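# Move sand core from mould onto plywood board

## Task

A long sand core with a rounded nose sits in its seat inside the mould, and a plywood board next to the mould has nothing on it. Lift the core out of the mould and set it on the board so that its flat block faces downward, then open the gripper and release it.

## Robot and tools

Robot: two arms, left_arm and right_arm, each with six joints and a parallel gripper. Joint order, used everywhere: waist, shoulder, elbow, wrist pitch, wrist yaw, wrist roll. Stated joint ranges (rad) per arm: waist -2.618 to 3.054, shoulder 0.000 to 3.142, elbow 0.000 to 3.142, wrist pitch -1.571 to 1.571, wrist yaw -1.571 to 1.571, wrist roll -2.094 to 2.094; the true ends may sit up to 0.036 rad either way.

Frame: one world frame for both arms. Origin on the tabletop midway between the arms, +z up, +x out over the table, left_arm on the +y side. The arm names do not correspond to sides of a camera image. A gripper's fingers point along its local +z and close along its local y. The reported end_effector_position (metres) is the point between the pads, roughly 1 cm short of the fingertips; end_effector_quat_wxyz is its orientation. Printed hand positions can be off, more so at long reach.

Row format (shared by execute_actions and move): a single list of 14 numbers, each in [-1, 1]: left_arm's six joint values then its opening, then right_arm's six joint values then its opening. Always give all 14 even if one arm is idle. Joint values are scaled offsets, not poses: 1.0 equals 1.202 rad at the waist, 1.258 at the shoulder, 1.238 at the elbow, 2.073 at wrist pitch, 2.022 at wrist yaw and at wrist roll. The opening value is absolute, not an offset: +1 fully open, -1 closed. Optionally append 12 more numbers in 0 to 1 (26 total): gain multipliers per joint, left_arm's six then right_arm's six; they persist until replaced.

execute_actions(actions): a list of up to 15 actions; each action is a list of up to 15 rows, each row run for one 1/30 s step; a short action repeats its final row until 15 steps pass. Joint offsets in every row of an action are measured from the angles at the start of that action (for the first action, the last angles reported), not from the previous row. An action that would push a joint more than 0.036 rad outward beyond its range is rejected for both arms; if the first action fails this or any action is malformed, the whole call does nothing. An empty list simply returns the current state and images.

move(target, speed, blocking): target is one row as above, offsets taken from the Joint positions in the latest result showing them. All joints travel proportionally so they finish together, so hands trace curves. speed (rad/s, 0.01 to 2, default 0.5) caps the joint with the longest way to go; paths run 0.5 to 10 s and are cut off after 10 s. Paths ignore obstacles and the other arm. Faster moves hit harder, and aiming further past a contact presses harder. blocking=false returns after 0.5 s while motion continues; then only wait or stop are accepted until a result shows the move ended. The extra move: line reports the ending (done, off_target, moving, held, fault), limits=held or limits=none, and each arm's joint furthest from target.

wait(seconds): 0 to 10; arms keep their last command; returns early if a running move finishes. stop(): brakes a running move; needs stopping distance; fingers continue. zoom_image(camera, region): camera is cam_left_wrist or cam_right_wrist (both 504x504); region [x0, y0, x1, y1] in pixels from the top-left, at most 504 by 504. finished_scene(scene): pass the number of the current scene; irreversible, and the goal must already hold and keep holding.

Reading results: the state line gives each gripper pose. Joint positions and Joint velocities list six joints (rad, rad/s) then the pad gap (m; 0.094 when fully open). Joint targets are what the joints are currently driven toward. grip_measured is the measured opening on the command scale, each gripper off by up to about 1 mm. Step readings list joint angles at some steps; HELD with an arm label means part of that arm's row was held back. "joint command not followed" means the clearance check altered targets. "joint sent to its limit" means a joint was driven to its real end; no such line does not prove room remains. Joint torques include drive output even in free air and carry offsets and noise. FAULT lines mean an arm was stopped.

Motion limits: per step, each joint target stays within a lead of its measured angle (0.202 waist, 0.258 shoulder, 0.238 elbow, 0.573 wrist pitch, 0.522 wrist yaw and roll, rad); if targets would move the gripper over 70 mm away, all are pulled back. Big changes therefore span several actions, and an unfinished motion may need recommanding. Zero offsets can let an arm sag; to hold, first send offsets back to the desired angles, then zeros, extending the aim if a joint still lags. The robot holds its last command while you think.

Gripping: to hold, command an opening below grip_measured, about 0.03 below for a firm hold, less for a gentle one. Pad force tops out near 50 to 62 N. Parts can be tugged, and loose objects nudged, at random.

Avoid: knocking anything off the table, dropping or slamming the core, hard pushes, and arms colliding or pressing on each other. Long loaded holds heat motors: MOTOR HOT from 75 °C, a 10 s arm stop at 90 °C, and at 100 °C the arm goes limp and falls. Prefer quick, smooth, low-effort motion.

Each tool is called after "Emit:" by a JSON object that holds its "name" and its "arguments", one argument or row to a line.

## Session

Emit:
{"name": "execute_actions", "arguments": {
  "actions": []
}}

Scene clock: 0.00 s.
left_arm: end_effector_position=(+0.1694, +0.1732, +0.3859) grip_measured=+1.000 end_effector_quat_wxyz=(+0.249, -0.283, +0.750, -0.543) | right_arm: end_effector_position=(+0.3041, +0.0957, +0.2450) grip_measured=+1.000 end_effector_quat_wxyz=(-0.568, +0.739, -0.316, +0.175)
Joint names: [waist, shoulder, elbow, wrist pitch, wrist yaw, wrist roll]
Joint positions: left_arm=[-1.084  0.66   1.197 -0.834 -0.209 -1.565  0.094] | right_arm=[ 0.566  1.476  0.981  0.197 -0.106 -1.499  0.094]
Joint velocities: left_arm=[-0.012  0.002  0.007  0.037  0.007  0.022  0.   ] | right_arm=[-0.007 -0.007 -0.012  0.022 -0.022 -0.081  0.   ]
Joint torques (N m, as the arm reports them, + toward a larger angle): no reading
Motor temperatures (°C, as the motors report them): left_arm=[28 29 28 27 29 27] | right_arm=[27 28 28 32 26 27]
Joint targets: left_arm=[-1.084 0.655 1.200 -0.851 -0.211 -1.561] | right_arm=[0.566 1.472 0.986 0.184 -0.109 -1.492]
Joint stiffness scale: left_arm=[1. 1. 1. 1. 1. 1.] | right_arm=[1. 1. 1. 1. 1. 1.]
camera_calibration (this result's frames):
cam_left_wrist: T_world_to_cam=[[0.189837, -0.253895, 0.948419, -0.344697], [-0.882909, -0.46668, 0.0517932, 0.24417], [0.429458, -0.8472, -0.312759, 0.298514], [0, 0, 0, 1]] pos_world=[0.152817, 0.279334, 0.407634]
cam_right_wrist: T_world_to_cam=[[0.164408, 0.28057, 0.945648, -0.301287], [0.34915, -0.913179, 0.210234, -0.0288561], [0.922531, 0.295609, -0.248095, -0.121342], [0, 0, 0, 1]] pos_world=[0.171551, 0.0940511, 0.260874]

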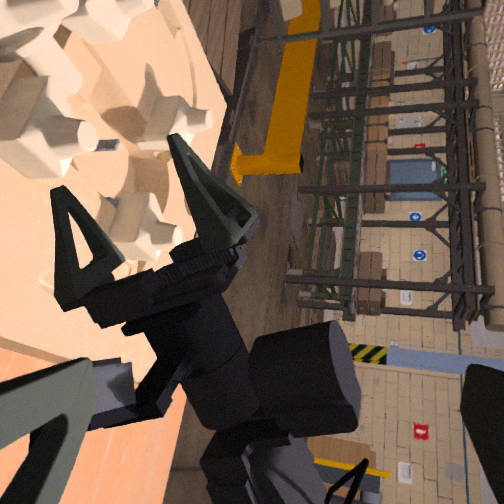

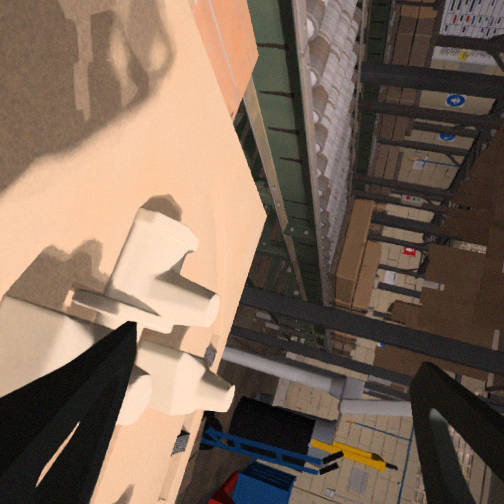

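Emit:
{"name": "move", "arguments": {
  "target": [0.6,0.35,0.3,-0.24,0.103,0.79,0.3,-0.8,-0.4,0.1,-0.3,0,0.74,1],
  "speed": 1
}}

Scene clock: 3.37 s.
left_arm: end_effector_position=(+0.2605, +0.2709, +0.3289) grip_measured=+0.302 end_effector_quat_wxyz=(+0.352, +0.146, +0.923, -0.044) | right_arm: end_effector_position=(+0.3195, -0.2950, +0.3449) grip_measured=+1.000 end_effector_quat_wxyz=(+0.589, +0.043, +0.807, -0.020)
Joint names: [waist, shoulder, elbow, wrist pitch, wrist yaw, wrist roll]
Joint positions: left_arm=[-0.377  1.087  1.547 -1.305 -0.007  0.024  0.061] | right_arm=[-0.388  0.993  1.08  -0.398 -0.103 -0.014  0.094]
Joint velocities: left_arm=[-0.007 -0.012  0.002  0.022 -0.037 -0.051 -0.001] | right_arm=[-0.002  0.007  0.002 -0.125 -0.051  0.051  0.   ]
Joint torques (N m, as the arm reports them, + toward a larger angle): left_arm=[ 1.08 -0.21  7.53  0.98  0.09  0.03] | right_arm=[-0.52 -3.81  8.83  1.7  -0.07  0.09]
Motor temperatures (°C, as the motors report them): left_arm=[28 29 29 27 29 27] | right_arm=[27 29 29 33 26 27]
Joint targets: left_arm=[-0.363 1.100 1.569 -1.332 -0.001 0.032] | right_arm=[-0.396 0.973 1.105 -0.425 -0.106 -0.003]
Joint stiffness scale: left_arm=[1. 1. 1. 1. 1. 1.] | right_arm=[1. 1. 1. 1. 1. 1.]
move: off_target (left_arm, right_arm); limits=none; left_arm: farthest joint: the wrist pitch, 0.027 radians from its target (0.498 radians at the start); right_arm: farthest joint: the wrist pitch, 0.027 radians from its target (0.622 radians at the start)
camera_calibration (this result's frames):
cam_left_wrist: T_world_to_cam=[[-0.265323, -0.963759, -0.0277961, 0.348769], [-0.877262, 0.25327, -0.407757, 0.327804], [0.400019, -0.0838027, -0.912667, 0.322569], [0, 0, 0, 1]] pos_world=[0.251073, 0.280139, 0.437757]
cam_right_wrist: T_world_to_cam=[[-0.0159788, -0.992068, 0.124682, -0.323355], [-0.755186, -0.0697524, -0.651789, 0.487024], [0.655316, -0.104573, -0.748081, 0.144538], [0, 0, 0, 1]] pos_world=[0.267909, -0.271704, 0.465879]

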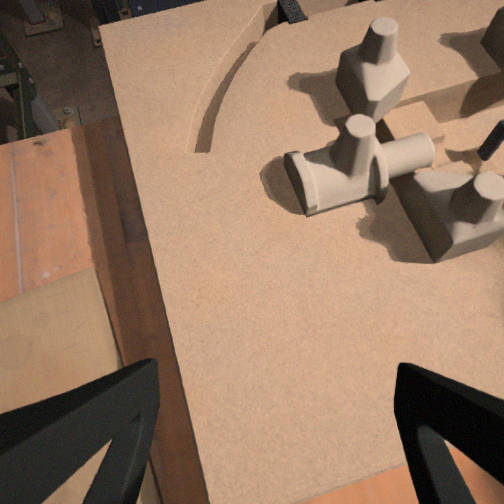

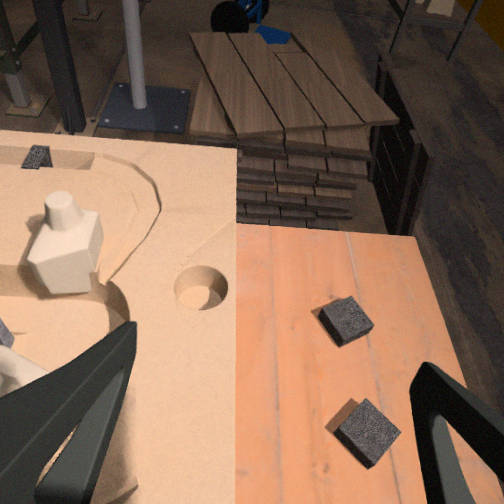

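Emit:
{"name": "move", "arguments": {
  "target": [-0.137,0.754,0.515,0.037,0,0,0.3,0,0,0,0,0,0,1],
  "speed": 0.8
}}

Emit:
{"name": "move", "arguments": {
  "target": [0,-0.045,-0.3,0.167,0,0,0.3,0,0,0,0,0,0,1],
  "speed": 0.4
}}

Scene clock: 7.23 s.
left_arm: end_effector_position=(+0.4554, +0.1343, +0.2228) grip_measured=+0.302 end_effector_quat_wxyz=(+0.228, +0.226, +0.946, -0.045) | right_arm: end_effector_position=(+0.3195, -0.2950, +0.3448) grip_measured=+1.000 end_effector_quat_wxyz=(+0.589, +0.043, +0.807, -0.020)
Joint names: [waist, shoulder, elbow, wrist pitch, wrist yaw, wrist roll]
Joint positions: left_arm=[-0.531  2.038  2.164 -1.229 -0.007  0.025  0.061] | right_arm=[-0.388  0.993  1.08  -0.399 -0.103 -0.014  0.094]
Joint velocities: left_arm=[ 0.012  0.012 -0.002  0.037  0.022 -0.037  0.   ] | right_arm=[ 0.002 -0.017 -0.012 -0.007  0.051  0.037  0.   ]
Joint torques (N m, as the arm reports them, + toward a larger angle): left_arm=[ -0.74 -12.65   8.17   0.86   0.02  -0.05] | right_arm=[ 0.04 -1.84  7.1   1.99 -0.03  0.  ]
Motor temperatures (°C, as the motors report them): left_arm=[28 29 29 28 29 27] | right_arm=[27 29 29 34 26 27]
Joint targets: left_arm=[-0.541 2.035 2.185 -1.228 -0.007 0.024] | right_arm=[-0.388 0.993 1.080 -0.398 -0.103 -0.014]
Joint stiffness scale: left_arm=[1. 1. 1. 1. 1. 1.] | right_arm=[1. 1. 1. 1. 1. 1.]
move: off_target (left_arm); limits=none; left_arm: farthest joint: the elbow, 0.021 radians from its target (0.638 radians at the start); right_arm: farthest joint: the wrist pitch, 0.001 radians from its target (0.001 radians at the start)
camera_calibration (this result's frames):
cam_left_wrist: T_world_to_cam=[[-0.417992, -0.907839, -0.0333292, 0.329191], [-0.894166, 0.417623, -0.161423, 0.420867], [0.160465, -0.0376717, -0.986322, 0.255625], [0, 0, 0, 1]] pos_world=[0.472905, 0.132718, 0.331038]
cam_right_wrist: T_world_to_cam=[[-0.0160516, -0.992121, 0.124254, -0.323183], [-0.755417, -0.0693802, -0.651561, 0.487049], [0.655048, -0.104322, -0.748351, 0.144743], [0, 0, 0, 1]] pos_world=[0.267924, -0.271745, 0.465817]

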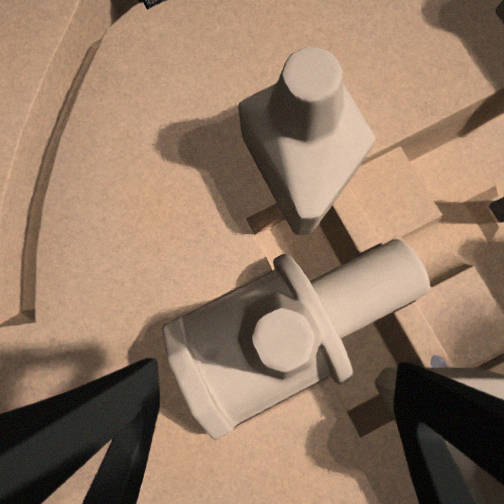

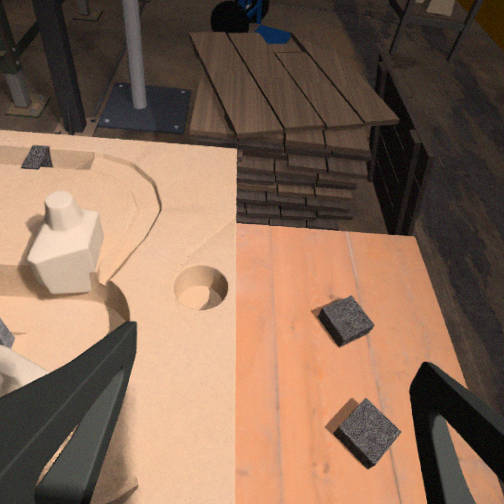

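Scene clock: 8.90 s.
left_arm: end_effector_position=(+0.4661, +0.1292, +0.1478) grip_measured=+0.302 end_effector_quat_wxyz=(+0.234, +0.226, +0.945, -0.047) | right_arm: end_effector_position=(+0.3195, -0.2950, +0.3448) grip_measured=+1.000 end_effector_quat_wxyz=(+0.589, +0.043, +0.807, -0.020)
Joint names: [waist, shoulder, elbow, wrist pitch, wrist yaw, wrist roll]
Joint positions: left_arm=[-0.531  2.006  1.805 -0.888 -0.007  0.025  0.061] | right_arm=[-0.388  0.993  1.08  -0.399 -0.103 -0.014  0.094]
Joint velocities: left_arm=[-0.007 -0.002  0.007  0.007 -0.007  0.007  0.   ] | right_arm=[-0.012 -0.017  0.002 -0.037 -0.007 -0.051  0.   ]
Joint torques (N m, as the arm reports them, + toward a larger angle): left_arm=[ -0.03 -14.75   6.29   0.94   0.04  -0.06] | right_arm=[ 0.06 -1.85  7.1   2.   -0.04  0.01]
Motor temperatures (°C, as the motors report them): left_arm=[28 30 29 28 29 27] | right_arm=[27 29 29 34 26 27]
Joint targets: left_arm=[-0.531 1.982 1.793 -0.882 -0.007 0.025] | right_arm=[-0.388 0.993 1.080 -0.399 -0.103 -0.014]
Joint stiffness scale: left_arm=[1. 1. 1. 1. 1. 1.] | right_arm=[1. 1. 1. 1. 1. 1.]
move: off_target (left_arm); limits=none; left_arm: farthest joint: the shoulder, 0.024 radians from its target (0.057 radians at the start); right_arm: farthest joint: the waist, 0.000 radians from its target (0.000 radians at the start)
camera_calibration (this result's frames):
cam_left_wrist: T_world_to_cam=[[-0.417581, -0.908036, -0.0331301, 0.326325], [-0.892082, 0.416628, -0.17496, 0.421614], [0.172673, -0.0435051, -0.984018, 0.174436], [0, 0, 0, 1]] pos_world=[0.482261, 0.128248, 0.256225]
cam_right_wrist: T_world_to_cam=[[-0.0160516, -0.992121, 0.124254, -0.323183], [-0.755417, -0.0693802, -0.651561, 0.487049], [0.655048, -0.104322, -0.748351, 0.144743], [0, 0, 0, 1]] pos_world=[0.267924, -0.271745, 0.465817]

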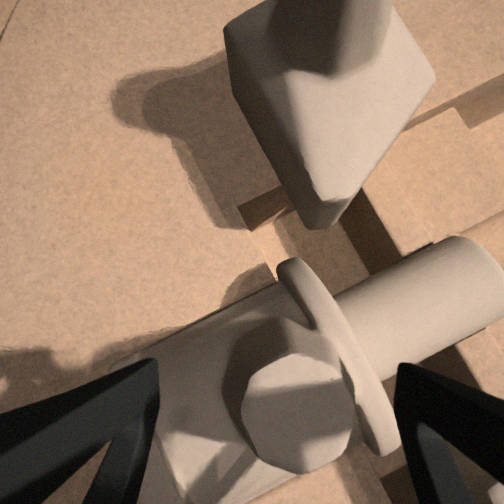

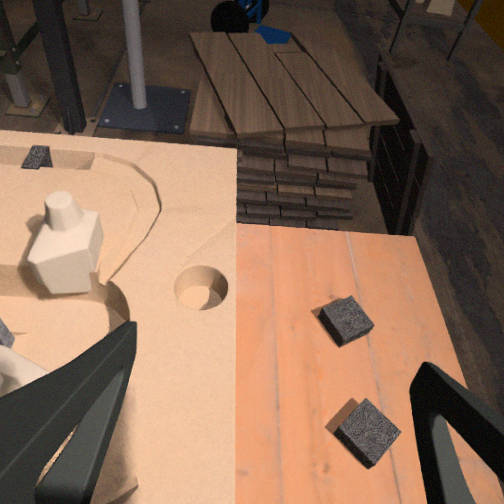

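Emit:
{"name": "move", "arguments": {
  "target": [-0.016,-0.01,-0.055,0.035,0,0,-0.1,0,0,0,0,0,0,1],
  "speed": 0.2
}}

Emit:
{"name": "execute_actions", "arguments": {
  "actions": [
    [[0,-0.01,0,0,0,0,-0.7,0,0,0,0,0,0,1]],
    [[0,-0.04,0.04,0.02,0,0,-0.7,0,0,0,0,0,0,1]],
    [[0,-0.055,0.065,0.015,0,0,-0.7,0,0,0,0,0,0,1]],
    [[0,-0.055,0.08,0.01,0,0,-0.7,0,0,0,0,0,0,1]],
    [[0,-0.055,0.08,0.01,0,0,-0.7,0,0,0,0,0,0,1]],
    [[0,-0.055,0.08,0.01,0,0,-0.7,0,0,0,0,0,0,1]]
  ]
}}

Scene clock: 11.33 s.
left_arm: end_effector_position=(+0.4668, +0.1241, +0.1355) grip_measured=-0.098 end_effector_quat_wxyz=(+0.239, +0.229, +0.942, -0.050) | right_arm: end_effector_position=(+0.3195, -0.2950, +0.3448) grip_measured=+1.000 end_effector_quat_wxyz=(+0.589, +0.043, +0.807, -0.020)
Joint names: [waist, shoulder, elbow, wrist pitch, wrist yaw, wrist roll]
Joint positions: left_arm=[-0.538  2.006  1.751 -0.822 -0.003  0.025  0.042] | right_arm=[-0.388  0.993  1.08  -0.399 -0.103 -0.014  0.094]
Joint velocities: left_arm=[-0.002 -0.002  0.002  0.066  0.022 -0.037  0.   ] | right_arm=[-0.002 -0.007  0.002 -0.037 -0.022  0.022  0.   ]
Joint torques (N m, as the arm reports them, + toward a larger angle): left_arm=[ -0.93 -13.82   6.12   0.93  -0.01  -0.05] | right_arm=[ 0.04 -1.87  7.1   1.99 -0.04  0.01]
Motor temperatures (°C, as the motors report them): left_arm=[28 31 29 28 29 27] | right_arm=[27 29 30 35 26 27]
Joint targets: left_arm=[-0.551 1.993 1.737 -0.816 -0.007 0.025] | right_arm=[-0.388 0.993 1.080 -0.399 -0.103 -0.014]
Joint stiffness scale: left_arm=[1. 1. 1. 1. 1. 1.] | right_arm=[1. 1. 1. 1. 1. 1.]
move: done; limits=none; left_arm: farthest joint: the elbow, 0.014 radians from its target (0.068 radians at the start); right_arm: farthest joint: the waist, 0.000 radians from its target (0.000 radians at the start)
camera_calibration (this result's frames):
cam_left_wrist: T_world_to_cam=[[-0.425303, -0.904556, -0.0299269, 0.324372], [-0.886612, 0.423051, -0.18694, 0.420497], [0.181758, -0.0529727, -0.981915, 0.158595], [0, 0, 0, 1]] pos_world=[0.481948, 0.123922, 0.244042]
cam_right_wrist: T_world_to_cam=[[-0.0160516, -0.992121, 0.124254, -0.323183], [-0.755417, -0.0693802, -0.651561, 0.487049], [0.655048, -0.104322, -0.748351, 0.144743], [0, 0, 0, 1]] pos_world=[0.267924, -0.271745, 0.465817]

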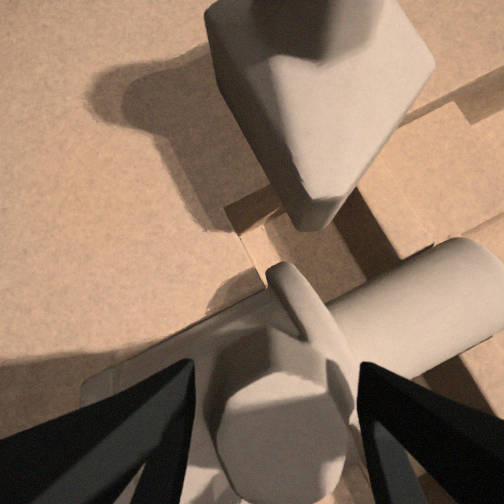

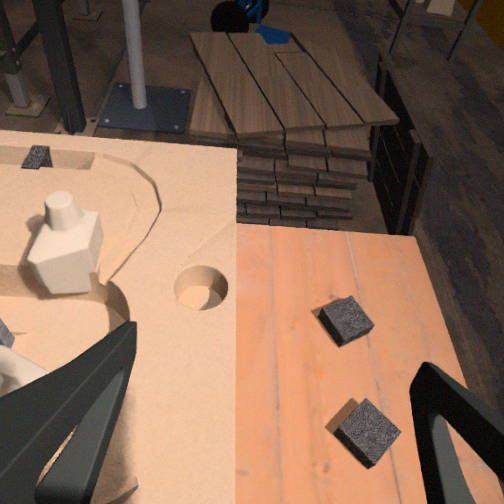

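Scene clock: 14.33 s.
left_arm: end_effector_position=(+0.4671, +0.1228, +0.2022) grip_measured=-0.271 end_effector_quat_wxyz=(+0.271, +0.227, +0.934, -0.060) | right_arm: end_effector_position=(+0.3195, -0.2950, +0.3448) grip_measured=+1.000 end_effector_quat_wxyz=(+0.589, +0.043, +0.807, -0.020)
Joint names: [waist, shoulder, elbow, wrist pitch, wrist yaw, wrist roll]
Joint positions: left_arm=[-0.538  1.97   1.932 -0.971  0.003  0.024  0.034] | right_arm=[-0.388  0.993  1.08  -0.399 -0.103 -0.014  0.094]
Joint velocities: left_arm=[-0.002 -0.002 -0.007 -0.037 -0.022  0.022  0.   ] | right_arm=[ 0.012  0.007 -0.002 -0.037 -0.095  0.007  0.   ]
Joint torques (N m, as the arm reports them, + toward a larger angle): left_arm=[ -0.02 -17.06  10.74   1.61   0.04  -0.01] | right_arm=[ 0.05 -1.85  7.09  1.99 -0.04  0.  ]
Motor temperatures (°C, as the motors report them): left_arm=[28 32 30 28 29 27] | right_arm=[27 29 30 36 26 27]
Joint targets: left_arm=[-0.538 1.912 1.980 -0.906 0.003 0.024] | right_arm=[-0.388 0.993 1.080 -0.399 -0.103 -0.014]
Joint stiffness scale: left_arm=[1. 1. 1. 1. 1. 1.] | right_arm=[1. 1. 1. 1. 1. 1.]
Step readings (joint positions; steps 1 to 15: 1st action; 16 to 30: 2nd action; 31 to 45: 3rd action; 46 to 60: 4th action; 61 to 75: 5th action; 76 to 90: 6th action):
0: left_arm=[-0.538 2.006 1.751 -0.822 -0.003 0.025] | right_arm=[-0.388 0.993 1.080 -0.399 -0.103 -0.014]
1: left_arm=[-0.538 2.006 1.751 -0.822 -0.001 0.025] | right_arm=[-0.388 0.993 1.080 -0.399 -0.103 -0.014]
2: left_arm=[-0.538 2.006 1.751 -0.821 -0.001 0.024] | right_arm=[-0.388 0.993 1.080 -0.399 -0.103 -0.014]
4: left_arm=[-0.538 2.006 1.751 -0.821 0.001 0.024] | right_arm=[-0.388 0.993 1.080 -0.399 -0.103 -0.014]
8: left_arm=[-0.538 2.006 1.751 -0.821 0.000 0.024] | right_arm=[-0.388 0.993 1.080 -0.399 -0.103 -0.014]
15: left_arm=[-0.538 2.006 1.751 -0.821 0.000 0.024] | right_arm=[-0.388 0.993 1.080 -0.399 -0.103 -0.014]
16: left_arm=[-0.538 2.005 1.752 -0.820 0.000 0.024] | right_arm=[-0.388 0.993 1.080 -0.399 -0.103 -0.014]
17: left_arm=[-0.538 2.005 1.753 -0.821 0.000 0.024] | right_arm=[-0.388 0.993 1.080 -0.399 -0.103 -0.014]
19: left_arm=[-0.538 2.005 1.753 -0.821 0.000 0.024] | right_arm=[-0.388 0.993 1.080 -0.399 -0.103 -0.014]
23: left_arm=[-0.538 2.005 1.753 -0.821 0.000 0.024] | right_arm=[-0.388 0.993 1.080 -0.399 -0.103 -0.014]
30: left_arm=[-0.538 2.005 1.753 -0.821 0.000 0.024] | right_arm=[-0.388 0.993 1.080 -0.399 -0.103 -0.014]
31: left_arm=[-0.538 2.005 1.758 -0.825 0.000 0.024] | right_arm=[-0.388 0.993 1.080 -0.399 -0.103 -0.014]
32: left_arm=[-0.538 2.005 1.763 -0.831 0.000 0.024] | right_arm=[-0.388 0.993 1.080 -0.399 -0.103 -0.014]
34: left_arm=[-0.538 2.005 1.773 -0.839 0.000 0.024] | right_arm=[-0.388 0.993 1.080 -0.399 -0.103 -0.014]
38: left_arm=[-0.538 2.005 1.781 -0.841 0.001 0.024] | right_arm=[-0.388 0.993 1.080 -0.399 -0.103 -0.014]
45: left_arm=[-0.538 2.005 1.781 -0.845 0.001 0.024] | right_arm=[-0.388 0.993 1.080 -0.399 -0.103 -0.014]
46: left_arm=[-0.538 2.005 1.789 -0.854 0.001 0.024] | right_arm=[-0.388 0.993 1.080 -0.399 -0.103 -0.014]
47: left_arm=[-0.538 2.005 1.797 -0.863 0.001 0.024] | right_arm=[-0.388 0.993 1.080 -0.399 -0.103 -0.014]
49: left_arm=[-0.538 2.003 1.815 -0.875 0.001 0.024] | right_arm=[-0.388 0.993 1.080 -0.399 -0.103 -0.014]
53: left_arm=[-0.538 1.994 1.830 -0.879 0.002 0.024] | right_arm=[-0.388 0.993 1.080 -0.399 -0.103 -0.014]
60: left_arm=[-0.538 1.993 1.830 -0.885 0.003 0.024] | right_arm=[-0.388 0.993 1.080 -0.399 -0.103 -0.014]
61: left_arm=[-0.538 1.993 1.838 -0.893 0.003 0.024] | right_arm=[-0.388 0.993 1.080 -0.399 -0.103 -0.014]
62: left_arm=[-0.538 1.993 1.846 -0.903 0.003 0.024] | right_arm=[-0.388 0.993 1.080 -0.399 -0.103 -0.014]
64: left_arm=[-0.538 1.991 1.864 -0.916 0.003 0.024] | right_arm=[-0.388 0.993 1.080 -0.399 -0.103 -0.014]
68: left_arm=[-0.538 1.983 1.879 -0.920 0.003 0.024] | right_arm=[-0.388 0.993 1.080 -0.399 -0.103 -0.014]
75: left_arm=[-0.538 1.981 1.881 -0.927 0.003 0.024] | right_arm=[-0.388 0.993 1.080 -0.399 -0.103 -0.014]
76: left_arm=[-0.538 1.981 1.890 -0.936 0.003 0.024] | right_arm=[-0.388 0.993 1.080 -0.399 -0.103 -0.014]
77: left_arm=[-0.538 1.981 1.897 -0.945 0.003 0.024] | right_arm=[-0.388 0.993 1.080 -0.399 -0.103 -0.014]
79: left_arm=[-0.538 1.979 1.915 -0.959 0.003 0.024] | right_arm=[-0.388 0.993 1.080 -0.399 -0.103 -0.014]
83: left_arm=[-0.538 1.971 1.930 -0.963 0.003 0.024] | right_arm=[-0.388 0.993 1.080 -0.399 -0.103 -0.014]
90: Joint positions above
camera_calibration (this result's frames):
cam_left_wrist: T_world_to_cam=[[-0.425638, -0.904597, -0.0231695, 0.324066], [-0.87286, 0.417188, -0.25312, 0.441453], [0.238637, -0.0875138, -0.967157, 0.198687], [0, 0, 0, 1]] pos_world=[0.475847, 0.126368, 0.311411]
cam_right_wrist: T_world_to_cam=[[-0.0160516, -0.992121, 0.124254, -0.323183], [-0.755417, -0.0693802, -0.651561, 0.487049], [0.655048, -0.104322, -0.748351, 0.144743], [0, 0, 0, 1]] pos_world=[0.267924, -0.271745, 0.465817]

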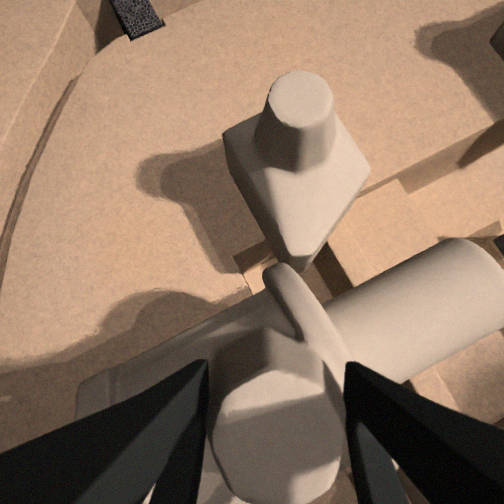

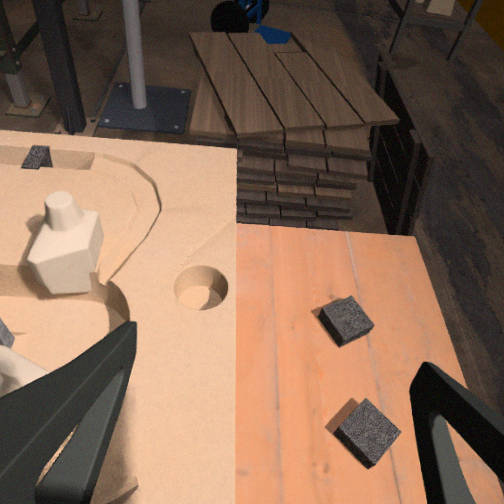

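Emit:
{"name": "move", "arguments": {
  "target": [0.15,-0.13,0.04,-0.03,0,0,-0.7,0,0,0,0,0,0,1],
  "speed": 0.2
}}

Emit:
{"name": "move", "arguments": {
  "target": [0.6,-0.4,-0.39,0,0,-0.25,-0.7,0.95,0,0.2,-0.15,0,0,1],
  "speed": 0.5
}}

Scene clock: 17.80 s.
left_arm: end_effector_position=(+0.4628, +0.2155, +0.2356) grip_measured=-0.271 end_effector_quat_wxyz=(+0.267, +0.145, +0.952, -0.034) | right_arm: end_effector_position=(+0.3195, -0.2950, +0.3448) grip_measured=+1.000 end_effector_quat_wxyz=(+0.589, +0.043, +0.807, -0.020)
Joint names: [waist, shoulder, elbow, wrist pitch, wrist yaw, wrist roll]
Joint positions: left_arm=[-0.363  1.862  1.931 -1.095 -0.     0.024  0.034] | right_arm=[-0.388  0.993  1.08  -0.399 -0.103 -0.014  0.094]
Joint velocities: left_arm=[-0.002 -0.007 -0.012 -0.11   0.007 -0.037 -0.   ] | right_arm=[ 0.002 -0.002 -0.002 -0.095 -0.037 -0.007  0.   ]
Joint torques (N m, as the arm reports them, + toward a larger angle): left_arm=[  0.5  -15.65  10.7    1.58   0.08  -0.02] | right_arm=[ 0.05 -1.86  7.08  1.99 -0.04  0.  ]
Motor temperatures (°C, as the motors report them): left_arm=[28 33 31 29 29 27] | right_arm=[27 28 30 36 26 27]
Joint targets: left_arm=[-0.358 1.806 1.981 -1.033 0.002 0.024] | right_arm=[-0.388 0.993 1.080 -0.399 -0.103 -0.014]
Joint stiffness scale: left_arm=[1. 1. 1. 1. 1. 1.] | right_arm=[1. 1. 1. 1. 1. 1.]
move: off_target (left_arm); limits=none; left_arm: farthest joint: the wrist pitch, 0.062 radians from its target (0.062 radians at the start); right_arm: farthest joint: the waist, 0.000 radians from its target (0.000 radians at the start)
camera_calibration (this result's frames):
cam_left_wrist: T_world_to_cam=[[-0.260579, -0.965111, -0.0256759, 0.344076], [-0.936441, 0.25913, -0.236493, 0.467054], [0.234896, -0.0375813, -0.971294, 0.232097], [0, 0, 0, 1]] pos_world=[0.472509, 0.219766, 0.344723]
cam_right_wrist: T_world_to_cam=[[-0.0160516, -0.992121, 0.124254, -0.323183], [-0.755417, -0.0693802, -0.651561, 0.487049], [0.655048, -0.104322, -0.748351, 0.144743], [0, 0, 0, 1]] pos_world=[0.267924, -0.271745, 0.465817]

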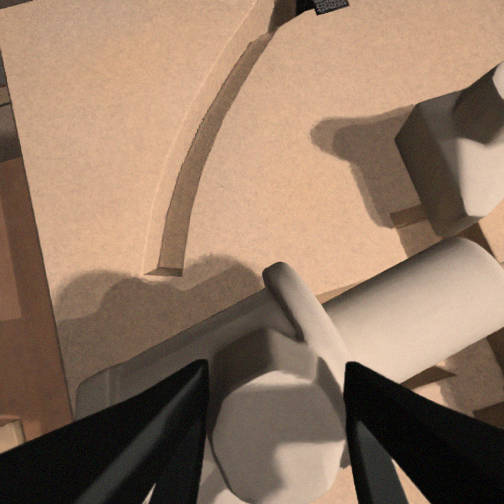

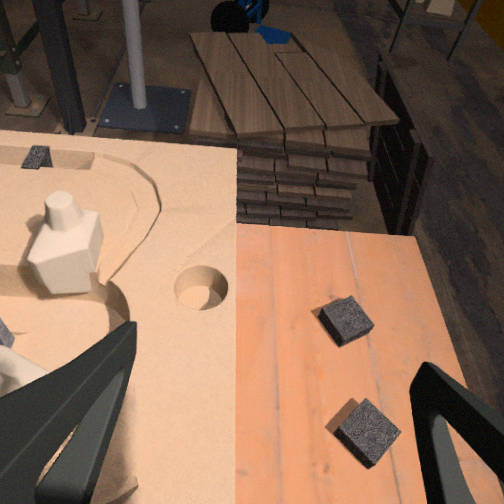

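Scene clock: 20.77 s.
left_arm: end_effector_position=(+0.3119, +0.4823, +0.2210) grip_measured=-0.270 end_effector_quat_wxyz=(+0.221, -0.428, +0.876, -0.000) | right_arm: end_effector_position=(+0.1471, +0.0249, +0.3801) grip_measured=+1.000 end_effector_quat_wxyz=(+0.484, -0.403, +0.721, +0.288)
Joint names: [waist, shoulder, elbow, wrist pitch, wrist yaw, wrist roll]
Joint positions: left_arm=[ 0.349  1.409  1.434 -1.15  -0.008 -0.471  0.034] | right_arm=[ 0.745  0.993  1.3   -0.683 -0.102 -0.014  0.094]
Joint velocities: left_arm=[-0.007  0.002 -0.002  0.022 -0.051 -0.037 -0.   ] | right_arm=[-0.017 -0.017 -0.002 -0.022  0.007 -0.037  0.   ]
Joint torques (N m, as the arm reports them, + toward a larger angle): left_arm=[  0.82 -10.07   7.86   1.36   0.14  -0.11] | right_arm=[ 0.62 -1.17  8.46  1.65 -0.05  0.  ]
Motor temperatures (°C, as the motors report them): left_arm=[28 34 31 29 29 27] | right_arm=[27 28 30 37 26 27]
Joint targets: left_arm=[0.358 1.359 1.448 -1.095 -0.000 -0.482] | right_arm=[0.754 0.993 1.328 -0.709 -0.103 -0.014]
Joint stiffness scale: left_arm=[1. 1. 1. 1. 1. 1.] | right_arm=[1. 1. 1. 1. 1. 1.]
move: off_target (left_arm, right_arm); limits=none; left_arm: farthest joint: the wrist pitch, 0.055 radians from its target (0.000 radians at the start); right_arm: farthest joint: the elbow, 0.027 radians from its target (0.247 radians at the start)
camera_calibration (this result's frames):
cam_left_wrist: T_world_to_cam=[[0.772352, -0.61161, 0.171482, 0.025689], [-0.605549, -0.790478, -0.0919448, 0.624223], [0.191787, -0.0328273, -0.980887, 0.276672], [0, 0, 0, 1]] pos_world=[0.305094, 0.518229, 0.324373]
cam_right_wrist: T_world_to_cam=[[0.895907, -0.429625, 0.113019, -0.156805], [-0.281577, -0.74595, -0.60355, 0.330883], [0.343607, 0.508901, -0.789274, 0.363527], [0, 0, 0, 1]] pos_world=[0.108741, -0.0055448, 0.504349]

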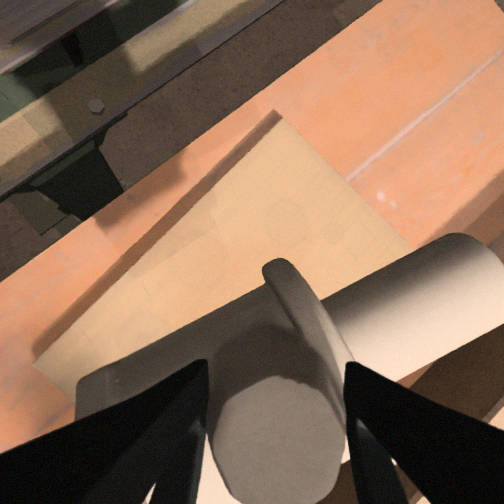

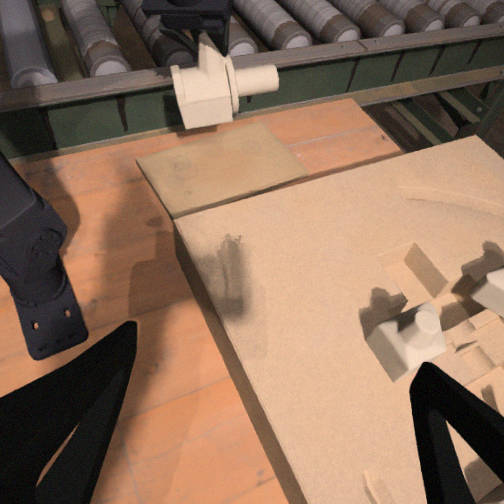

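Emit:
{"name": "move", "arguments": {
  "target": [-0.1,0,-0.32,0.215,-0.1,-0.1,-0.7,0,0,0,0,0,0,1],
  "speed": 0.25
}}

Scene clock: 24.30 s.
left_arm: end_effector_position=(+0.3118, +0.4785, +0.1135) grip_measured=-0.270 end_effector_quat_wxyz=(+0.210, -0.480, +0.850, +0.057) | right_arm: end_effector_position=(+0.1470, +0.0249, +0.3800) grip_measured=+1.000 end_effector_quat_wxyz=(+0.484, -0.403, +0.721, +0.288)
Joint names: [waist, shoulder, elbow, wrist pitch, wrist yaw, wrist roll]
Joint positions: left_arm=[ 0.242  1.419  1.02  -0.772 -0.187 -0.664  0.034] | right_arm=[ 0.745  0.993  1.3   -0.683 -0.102 -0.014  0.094]
Joint velocities: left_arm=[ 0.002 -0.007  0.002 -0.022  0.037 -0.037 -0.   ] | right_arm=[ 0.007  0.002 -0.012 -0.007  0.051 -0.022  0.   ]
Joint torques (N m, as the arm reports them, + toward a larger angle): left_arm=[-0.93 -7.05  8.38  1.38 -0.31 -0.15] | right_arm=[ 0.05 -1.19  6.53  1.97 -0.04  0.  ]
Motor temperatures (°C, as the motors report them): left_arm=[28 33 31 29 29 27] | right_arm=[27 28 30 37 26 27]
Joint targets: left_arm=[0.229 1.409 1.037 -0.704 -0.210 -0.674] | right_arm=[0.745 0.993 1.300 -0.683 -0.102 -0.014]
Joint stiffness scale: left_arm=[1. 1. 1. 1. 1. 1.] | right_arm=[1. 1. 1. 1. 1. 1.]
move: off_target (left_arm); limits=none; left_arm: farthest joint: the wrist pitch, 0.068 radians from its target (0.445 radians at the start); right_arm: farthest joint: the waist, 0.000 radians from its target (0.000 radians at the start)
camera_calibration (this result's frames):
cam_left_wrist: T_world_to_cam=[[0.858596, -0.505117, 0.0875746, -0.0264603], [-0.494816, -0.861211, -0.116072, 0.613361], [0.13405, 0.0563254, -0.989373, 0.147381], [0, 0, 0, 1]] pos_world=[0.306463, 0.506567, 0.219326]
cam_right_wrist: T_world_to_cam=[[0.895932, -0.429591, 0.112949, -0.156766], [-0.281713, -0.746136, -0.603257, 0.330716], [0.343429, 0.508658, -0.789508, 0.363601], [0, 0, 0, 1]] pos_world=[0.108748, -0.00553462, 0.504279]

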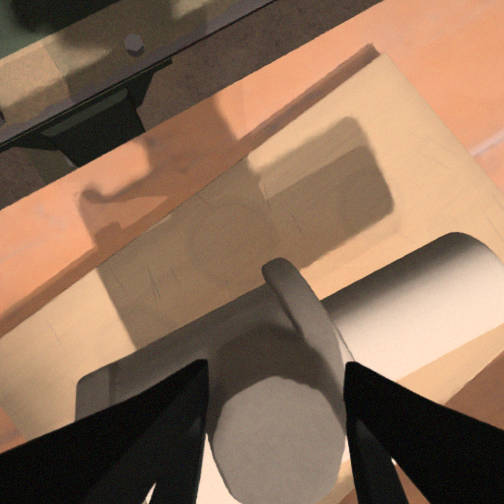

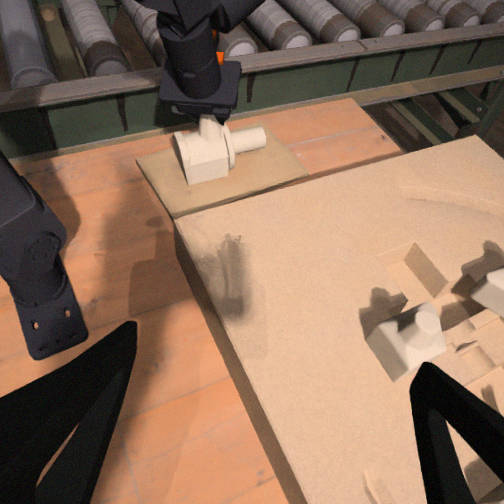

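Emit:
{"name": "move", "arguments": {
  "target": [0,0.02,-0.07,0.075,-0.04,0,-0.7,0,0,0,0,0,0,1],
  "speed": 0.1
}}

Emit:
{"name": "move", "arguments": {
  "target": [0,0,0,0,0,0,0.2,0,0,0,0,0,0,1]
}}

Emit:
{"name": "move", "arguments": {
  "target": [0,-0.08,0.22,-0.18,0,0,0.2,0,0,0,0,0,0,1]
}}

Scene clock: 27.33 s.
left_arm: end_effector_position=(+0.3158, +0.4932, +0.1068) grip_measured=-0.275 end_effector_quat_wxyz=(+0.242, -0.485, +0.836, +0.087) | right_arm: end_effector_position=(+0.1470, +0.0249, +0.3800) grip_measured=+1.000 end_effector_quat_wxyz=(+0.484, -0.403, +0.721, +0.288)
Joint names: [waist, shoulder, elbow, wrist pitch, wrist yaw, wrist roll]
Joint positions: left_arm=[ 0.242  1.419  0.959 -0.655 -0.259 -0.664  0.034] | right_arm=[ 0.745  0.993  1.3   -0.683 -0.102 -0.014  0.094]
Joint velocities: left_arm=[-0.002  0.012  0.007 -0.051 -0.051  0.081  0.   ] | right_arm=[-0.002 -0.007  0.007 -0.154  0.007 -0.037  0.   ]
Joint torques (N m, as the arm reports them, + toward a larger angle): left_arm=[ 0.09 -4.    5.    1.19 -0.2  -0.06] | right_arm=[ 0.04 -1.17  6.54  1.96 -0.04  0.01]
Motor temperatures (°C, as the motors report them): left_arm=[28 33 31 29 29 27] | right_arm=[27 28 30 37 26 27]
Joint targets: left_arm=[0.242 1.445 0.934 -0.617 -0.268 -0.664] | right_arm=[0.745 0.993 1.300 -0.683 -0.102 -0.014]
Joint stiffness scale: left_arm=[1. 1. 1. 1. 1. 1.] | right_arm=[1. 1. 1. 1. 1. 1.]
move: off_target (left_arm); limits=none; left_arm: farthest joint: the wrist pitch, 0.039 radians from its target (0.156 radians at the start); right_arm: farthest joint: the waist, 0.000 radians from its target (0.000 radians at the start)
camera_calibration (this result's frames):
cam_left_wrist: T_world_to_cam=[[0.870648, -0.486173, 0.0748916, -0.0336327], [-0.464292, -0.862485, -0.201376, 0.627311], [0.162496, 0.140556, -0.976647, 0.0874953], [0, 0, 0, 1]] pos_world=[0.30632, 0.512397, 0.214296]
cam_right_wrist: T_world_to_cam=[[0.895932, -0.429591, 0.112949, -0.156766], [-0.281713, -0.746136, -0.603257, 0.330716], [0.343429, 0.508658, -0.789508, 0.363601], [0, 0, 0, 1]] pos_world=[0.108748, -0.00553462, 0.504279]

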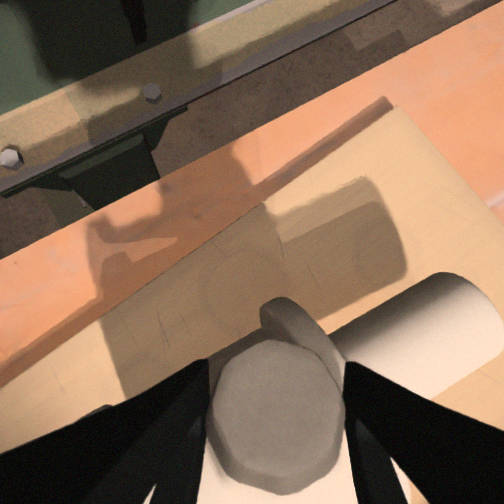

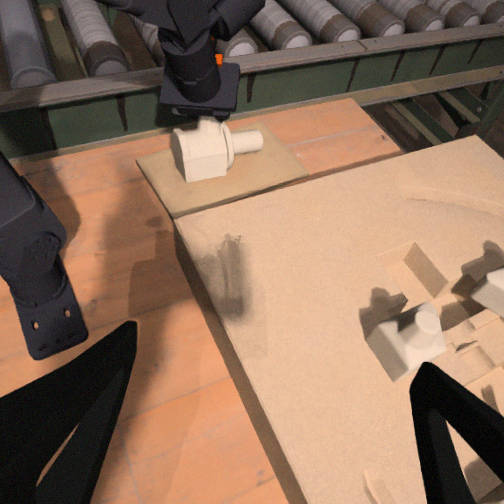

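Scene clock: 27.83 s.
left_arm: end_effector_position=(+0.3162, +0.4934, +0.1070) grip_measured=+0.198 end_effector_quat_wxyz=(+0.243, -0.485, +0.836, +0.087) | right_arm: end_effector_position=(+0.1470, +0.0249, +0.3800) grip_measured=+1.000 end_effector_quat_wxyz=(+0.484, -0.403, +0.721, +0.288)
Joint names: [waist, shoulder, elbow, wrist pitch, wrist yaw, wrist roll]
Joint positions: left_arm=[ 0.242  1.419  0.959 -0.653 -0.259 -0.664  0.056] | right_arm=[ 0.745  0.993  1.3   -0.683 -0.102 -0.014  0.094]
Joint velocities: left_arm=[ 0.012 -0.002  0.012  0.066 -0.007  0.11   0.   ] | right_arm=[ 0.012  0.002  0.007  0.007 -0.051 -0.007  0.   ]
Joint torques (N m, as the arm reports them, + toward a larger angle): left_arm=[ 0.04 -6.27  7.09  0.82 -0.08  0.  ] | right_arm=[ 0.05 -1.17  6.58  1.97 -0.05  0.  ]
Motor temperatures (°C, as the motors report them): left_arm=[28 32 31 29 29 27] | right_arm=[27 28 30 37 26 27]
Joint targets: left_arm=[0.242 1.419 0.959 -0.656 -0.260 -0.664] | right_arm=[0.745 0.993 1.300 -0.683 -0.102 -0.014]
Joint stiffness scale: left_arm=[1. 1. 1. 1. 1. 1.] | right_arm=[1. 1. 1. 1. 1. 1.]
move: done; limits=none; left_arm: farthest joint: the wrist pitch, 0.002 radians from its target (0.000 radians at the start); right_arm: farthest joint: the waist, 0.000 radians from its target (0.000 radians at the start)
camera_calibration (this result's frames):
cam_left_wrist: T_world_to_cam=[[0.870511, -0.486219, 0.0761661, -0.0339961], [-0.463927, -0.862361, -0.202743, 0.627619], [0.16426, 0.141154, -0.976265, 0.0867179], [0, 0, 0, 1]] pos_world=[0.30652, 0.512464, 0.214494]
cam_right_wrist: T_world_to_cam=[[0.895932, -0.429591, 0.112949, -0.156766], [-0.281713, -0.746136, -0.603257, 0.330716], [0.343429, 0.508658, -0.789508, 0.363601], [0, 0, 0, 1]] pos_world=[0.108748, -0.00553462, 0.504279]

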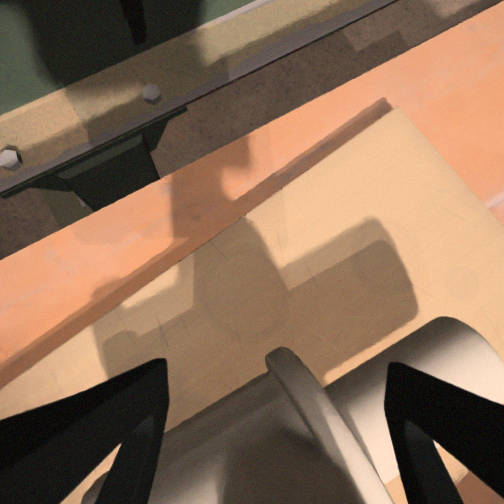

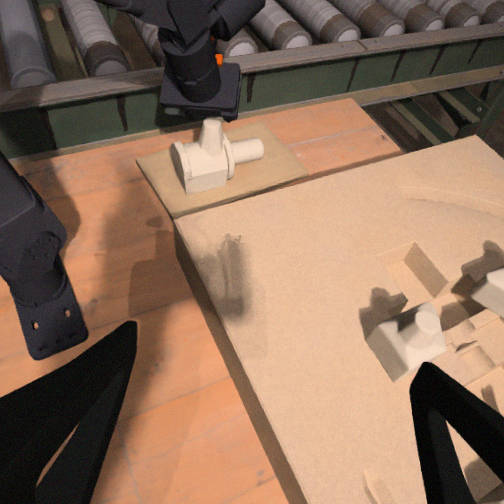

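Scene clock: 29.37 s.
left_arm: end_effector_position=(+0.2980, +0.4871, +0.1866) grip_measured=+0.198 end_effector_quat_wxyz=(+0.238, -0.485, +0.837, +0.087) | right_arm: end_effector_position=(+0.1470, +0.0249, +0.3800) grip_measured=+1.000 end_effector_quat_wxyz=(+0.484, -0.403, +0.721, +0.288)
Joint names: [waist, shoulder, elbow, wrist pitch, wrist yaw, wrist roll]
Joint positions: left_arm=[ 0.242  1.337  1.215 -1.001 -0.259 -0.664  0.056] | right_arm=[ 0.745  0.993  1.3   -0.683 -0.102 -0.014  0.094]
Joint velocities: left_arm=[ 0.007 -0.002 -0.002 -0.007 -0.022 -0.022 -0.001] | right_arm=[-0.017 -0.017 -0.012  0.051  0.037 -0.022  0.   ]
Joint torques (N m, as the arm reports them, + toward a larger angle): left_arm=[ 0.01 -6.74  8.3   0.56 -0.11 -0.04] | right_arm=[ 0.04 -1.19  6.55  1.97 -0.05  0.  ]
Motor temperatures (°C, as the motors report them): left_arm=[28 32 31 29 29 27] | right_arm=[27 28 30 38 26 27]
Joint targets: left_arm=[0.242 1.319 1.232 -1.027 -0.259 -0.664] | right_arm=[0.745 0.993 1.300 -0.683 -0.102 -0.014]
Joint stiffness scale: left_arm=[1. 1. 1. 1. 1. 1.] | right_arm=[1. 1. 1. 1. 1. 1.]
move: off_target (left_arm); limits=none; left_arm: farthest joint: the wrist pitch, 0.025 radians from its target (0.373 radians at the start); right_arm: farthest joint: the waist, 0.000 radians from its target (0.000 radians at the start)
camera_calibration (this result's frames):
cam_left_wrist: T_world_to_cam=[[0.871082, -0.486116, 0.0700453, -0.026346], [-0.465849, -0.862959, -0.195672, 0.629493], [0.155566, 0.137816, -0.978165, 0.172887], [0, 0, 0, 1]] pos_world=[0.289303, 0.506593, 0.294132]
cam_right_wrist: T_world_to_cam=[[0.895932, -0.429591, 0.112949, -0.156766], [-0.281713, -0.746136, -0.603257, 0.330716], [0.343429, 0.508658, -0.789508, 0.363601], [0, 0, 0, 1]] pos_world=[0.108748, -0.00553462, 0.504279]

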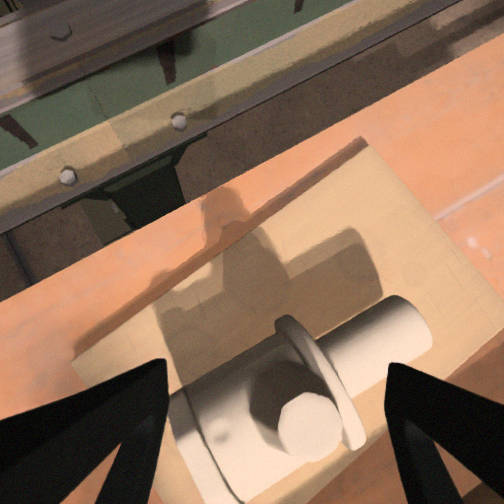

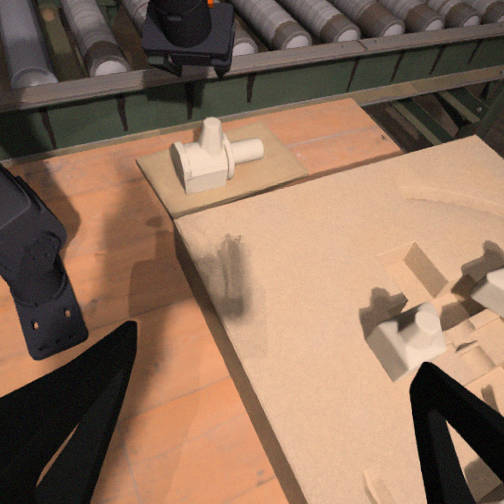

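Emit:
{"name": "finished_scene", "arguments": {
  "scene": 2
}}

The scene is finished: the task was done.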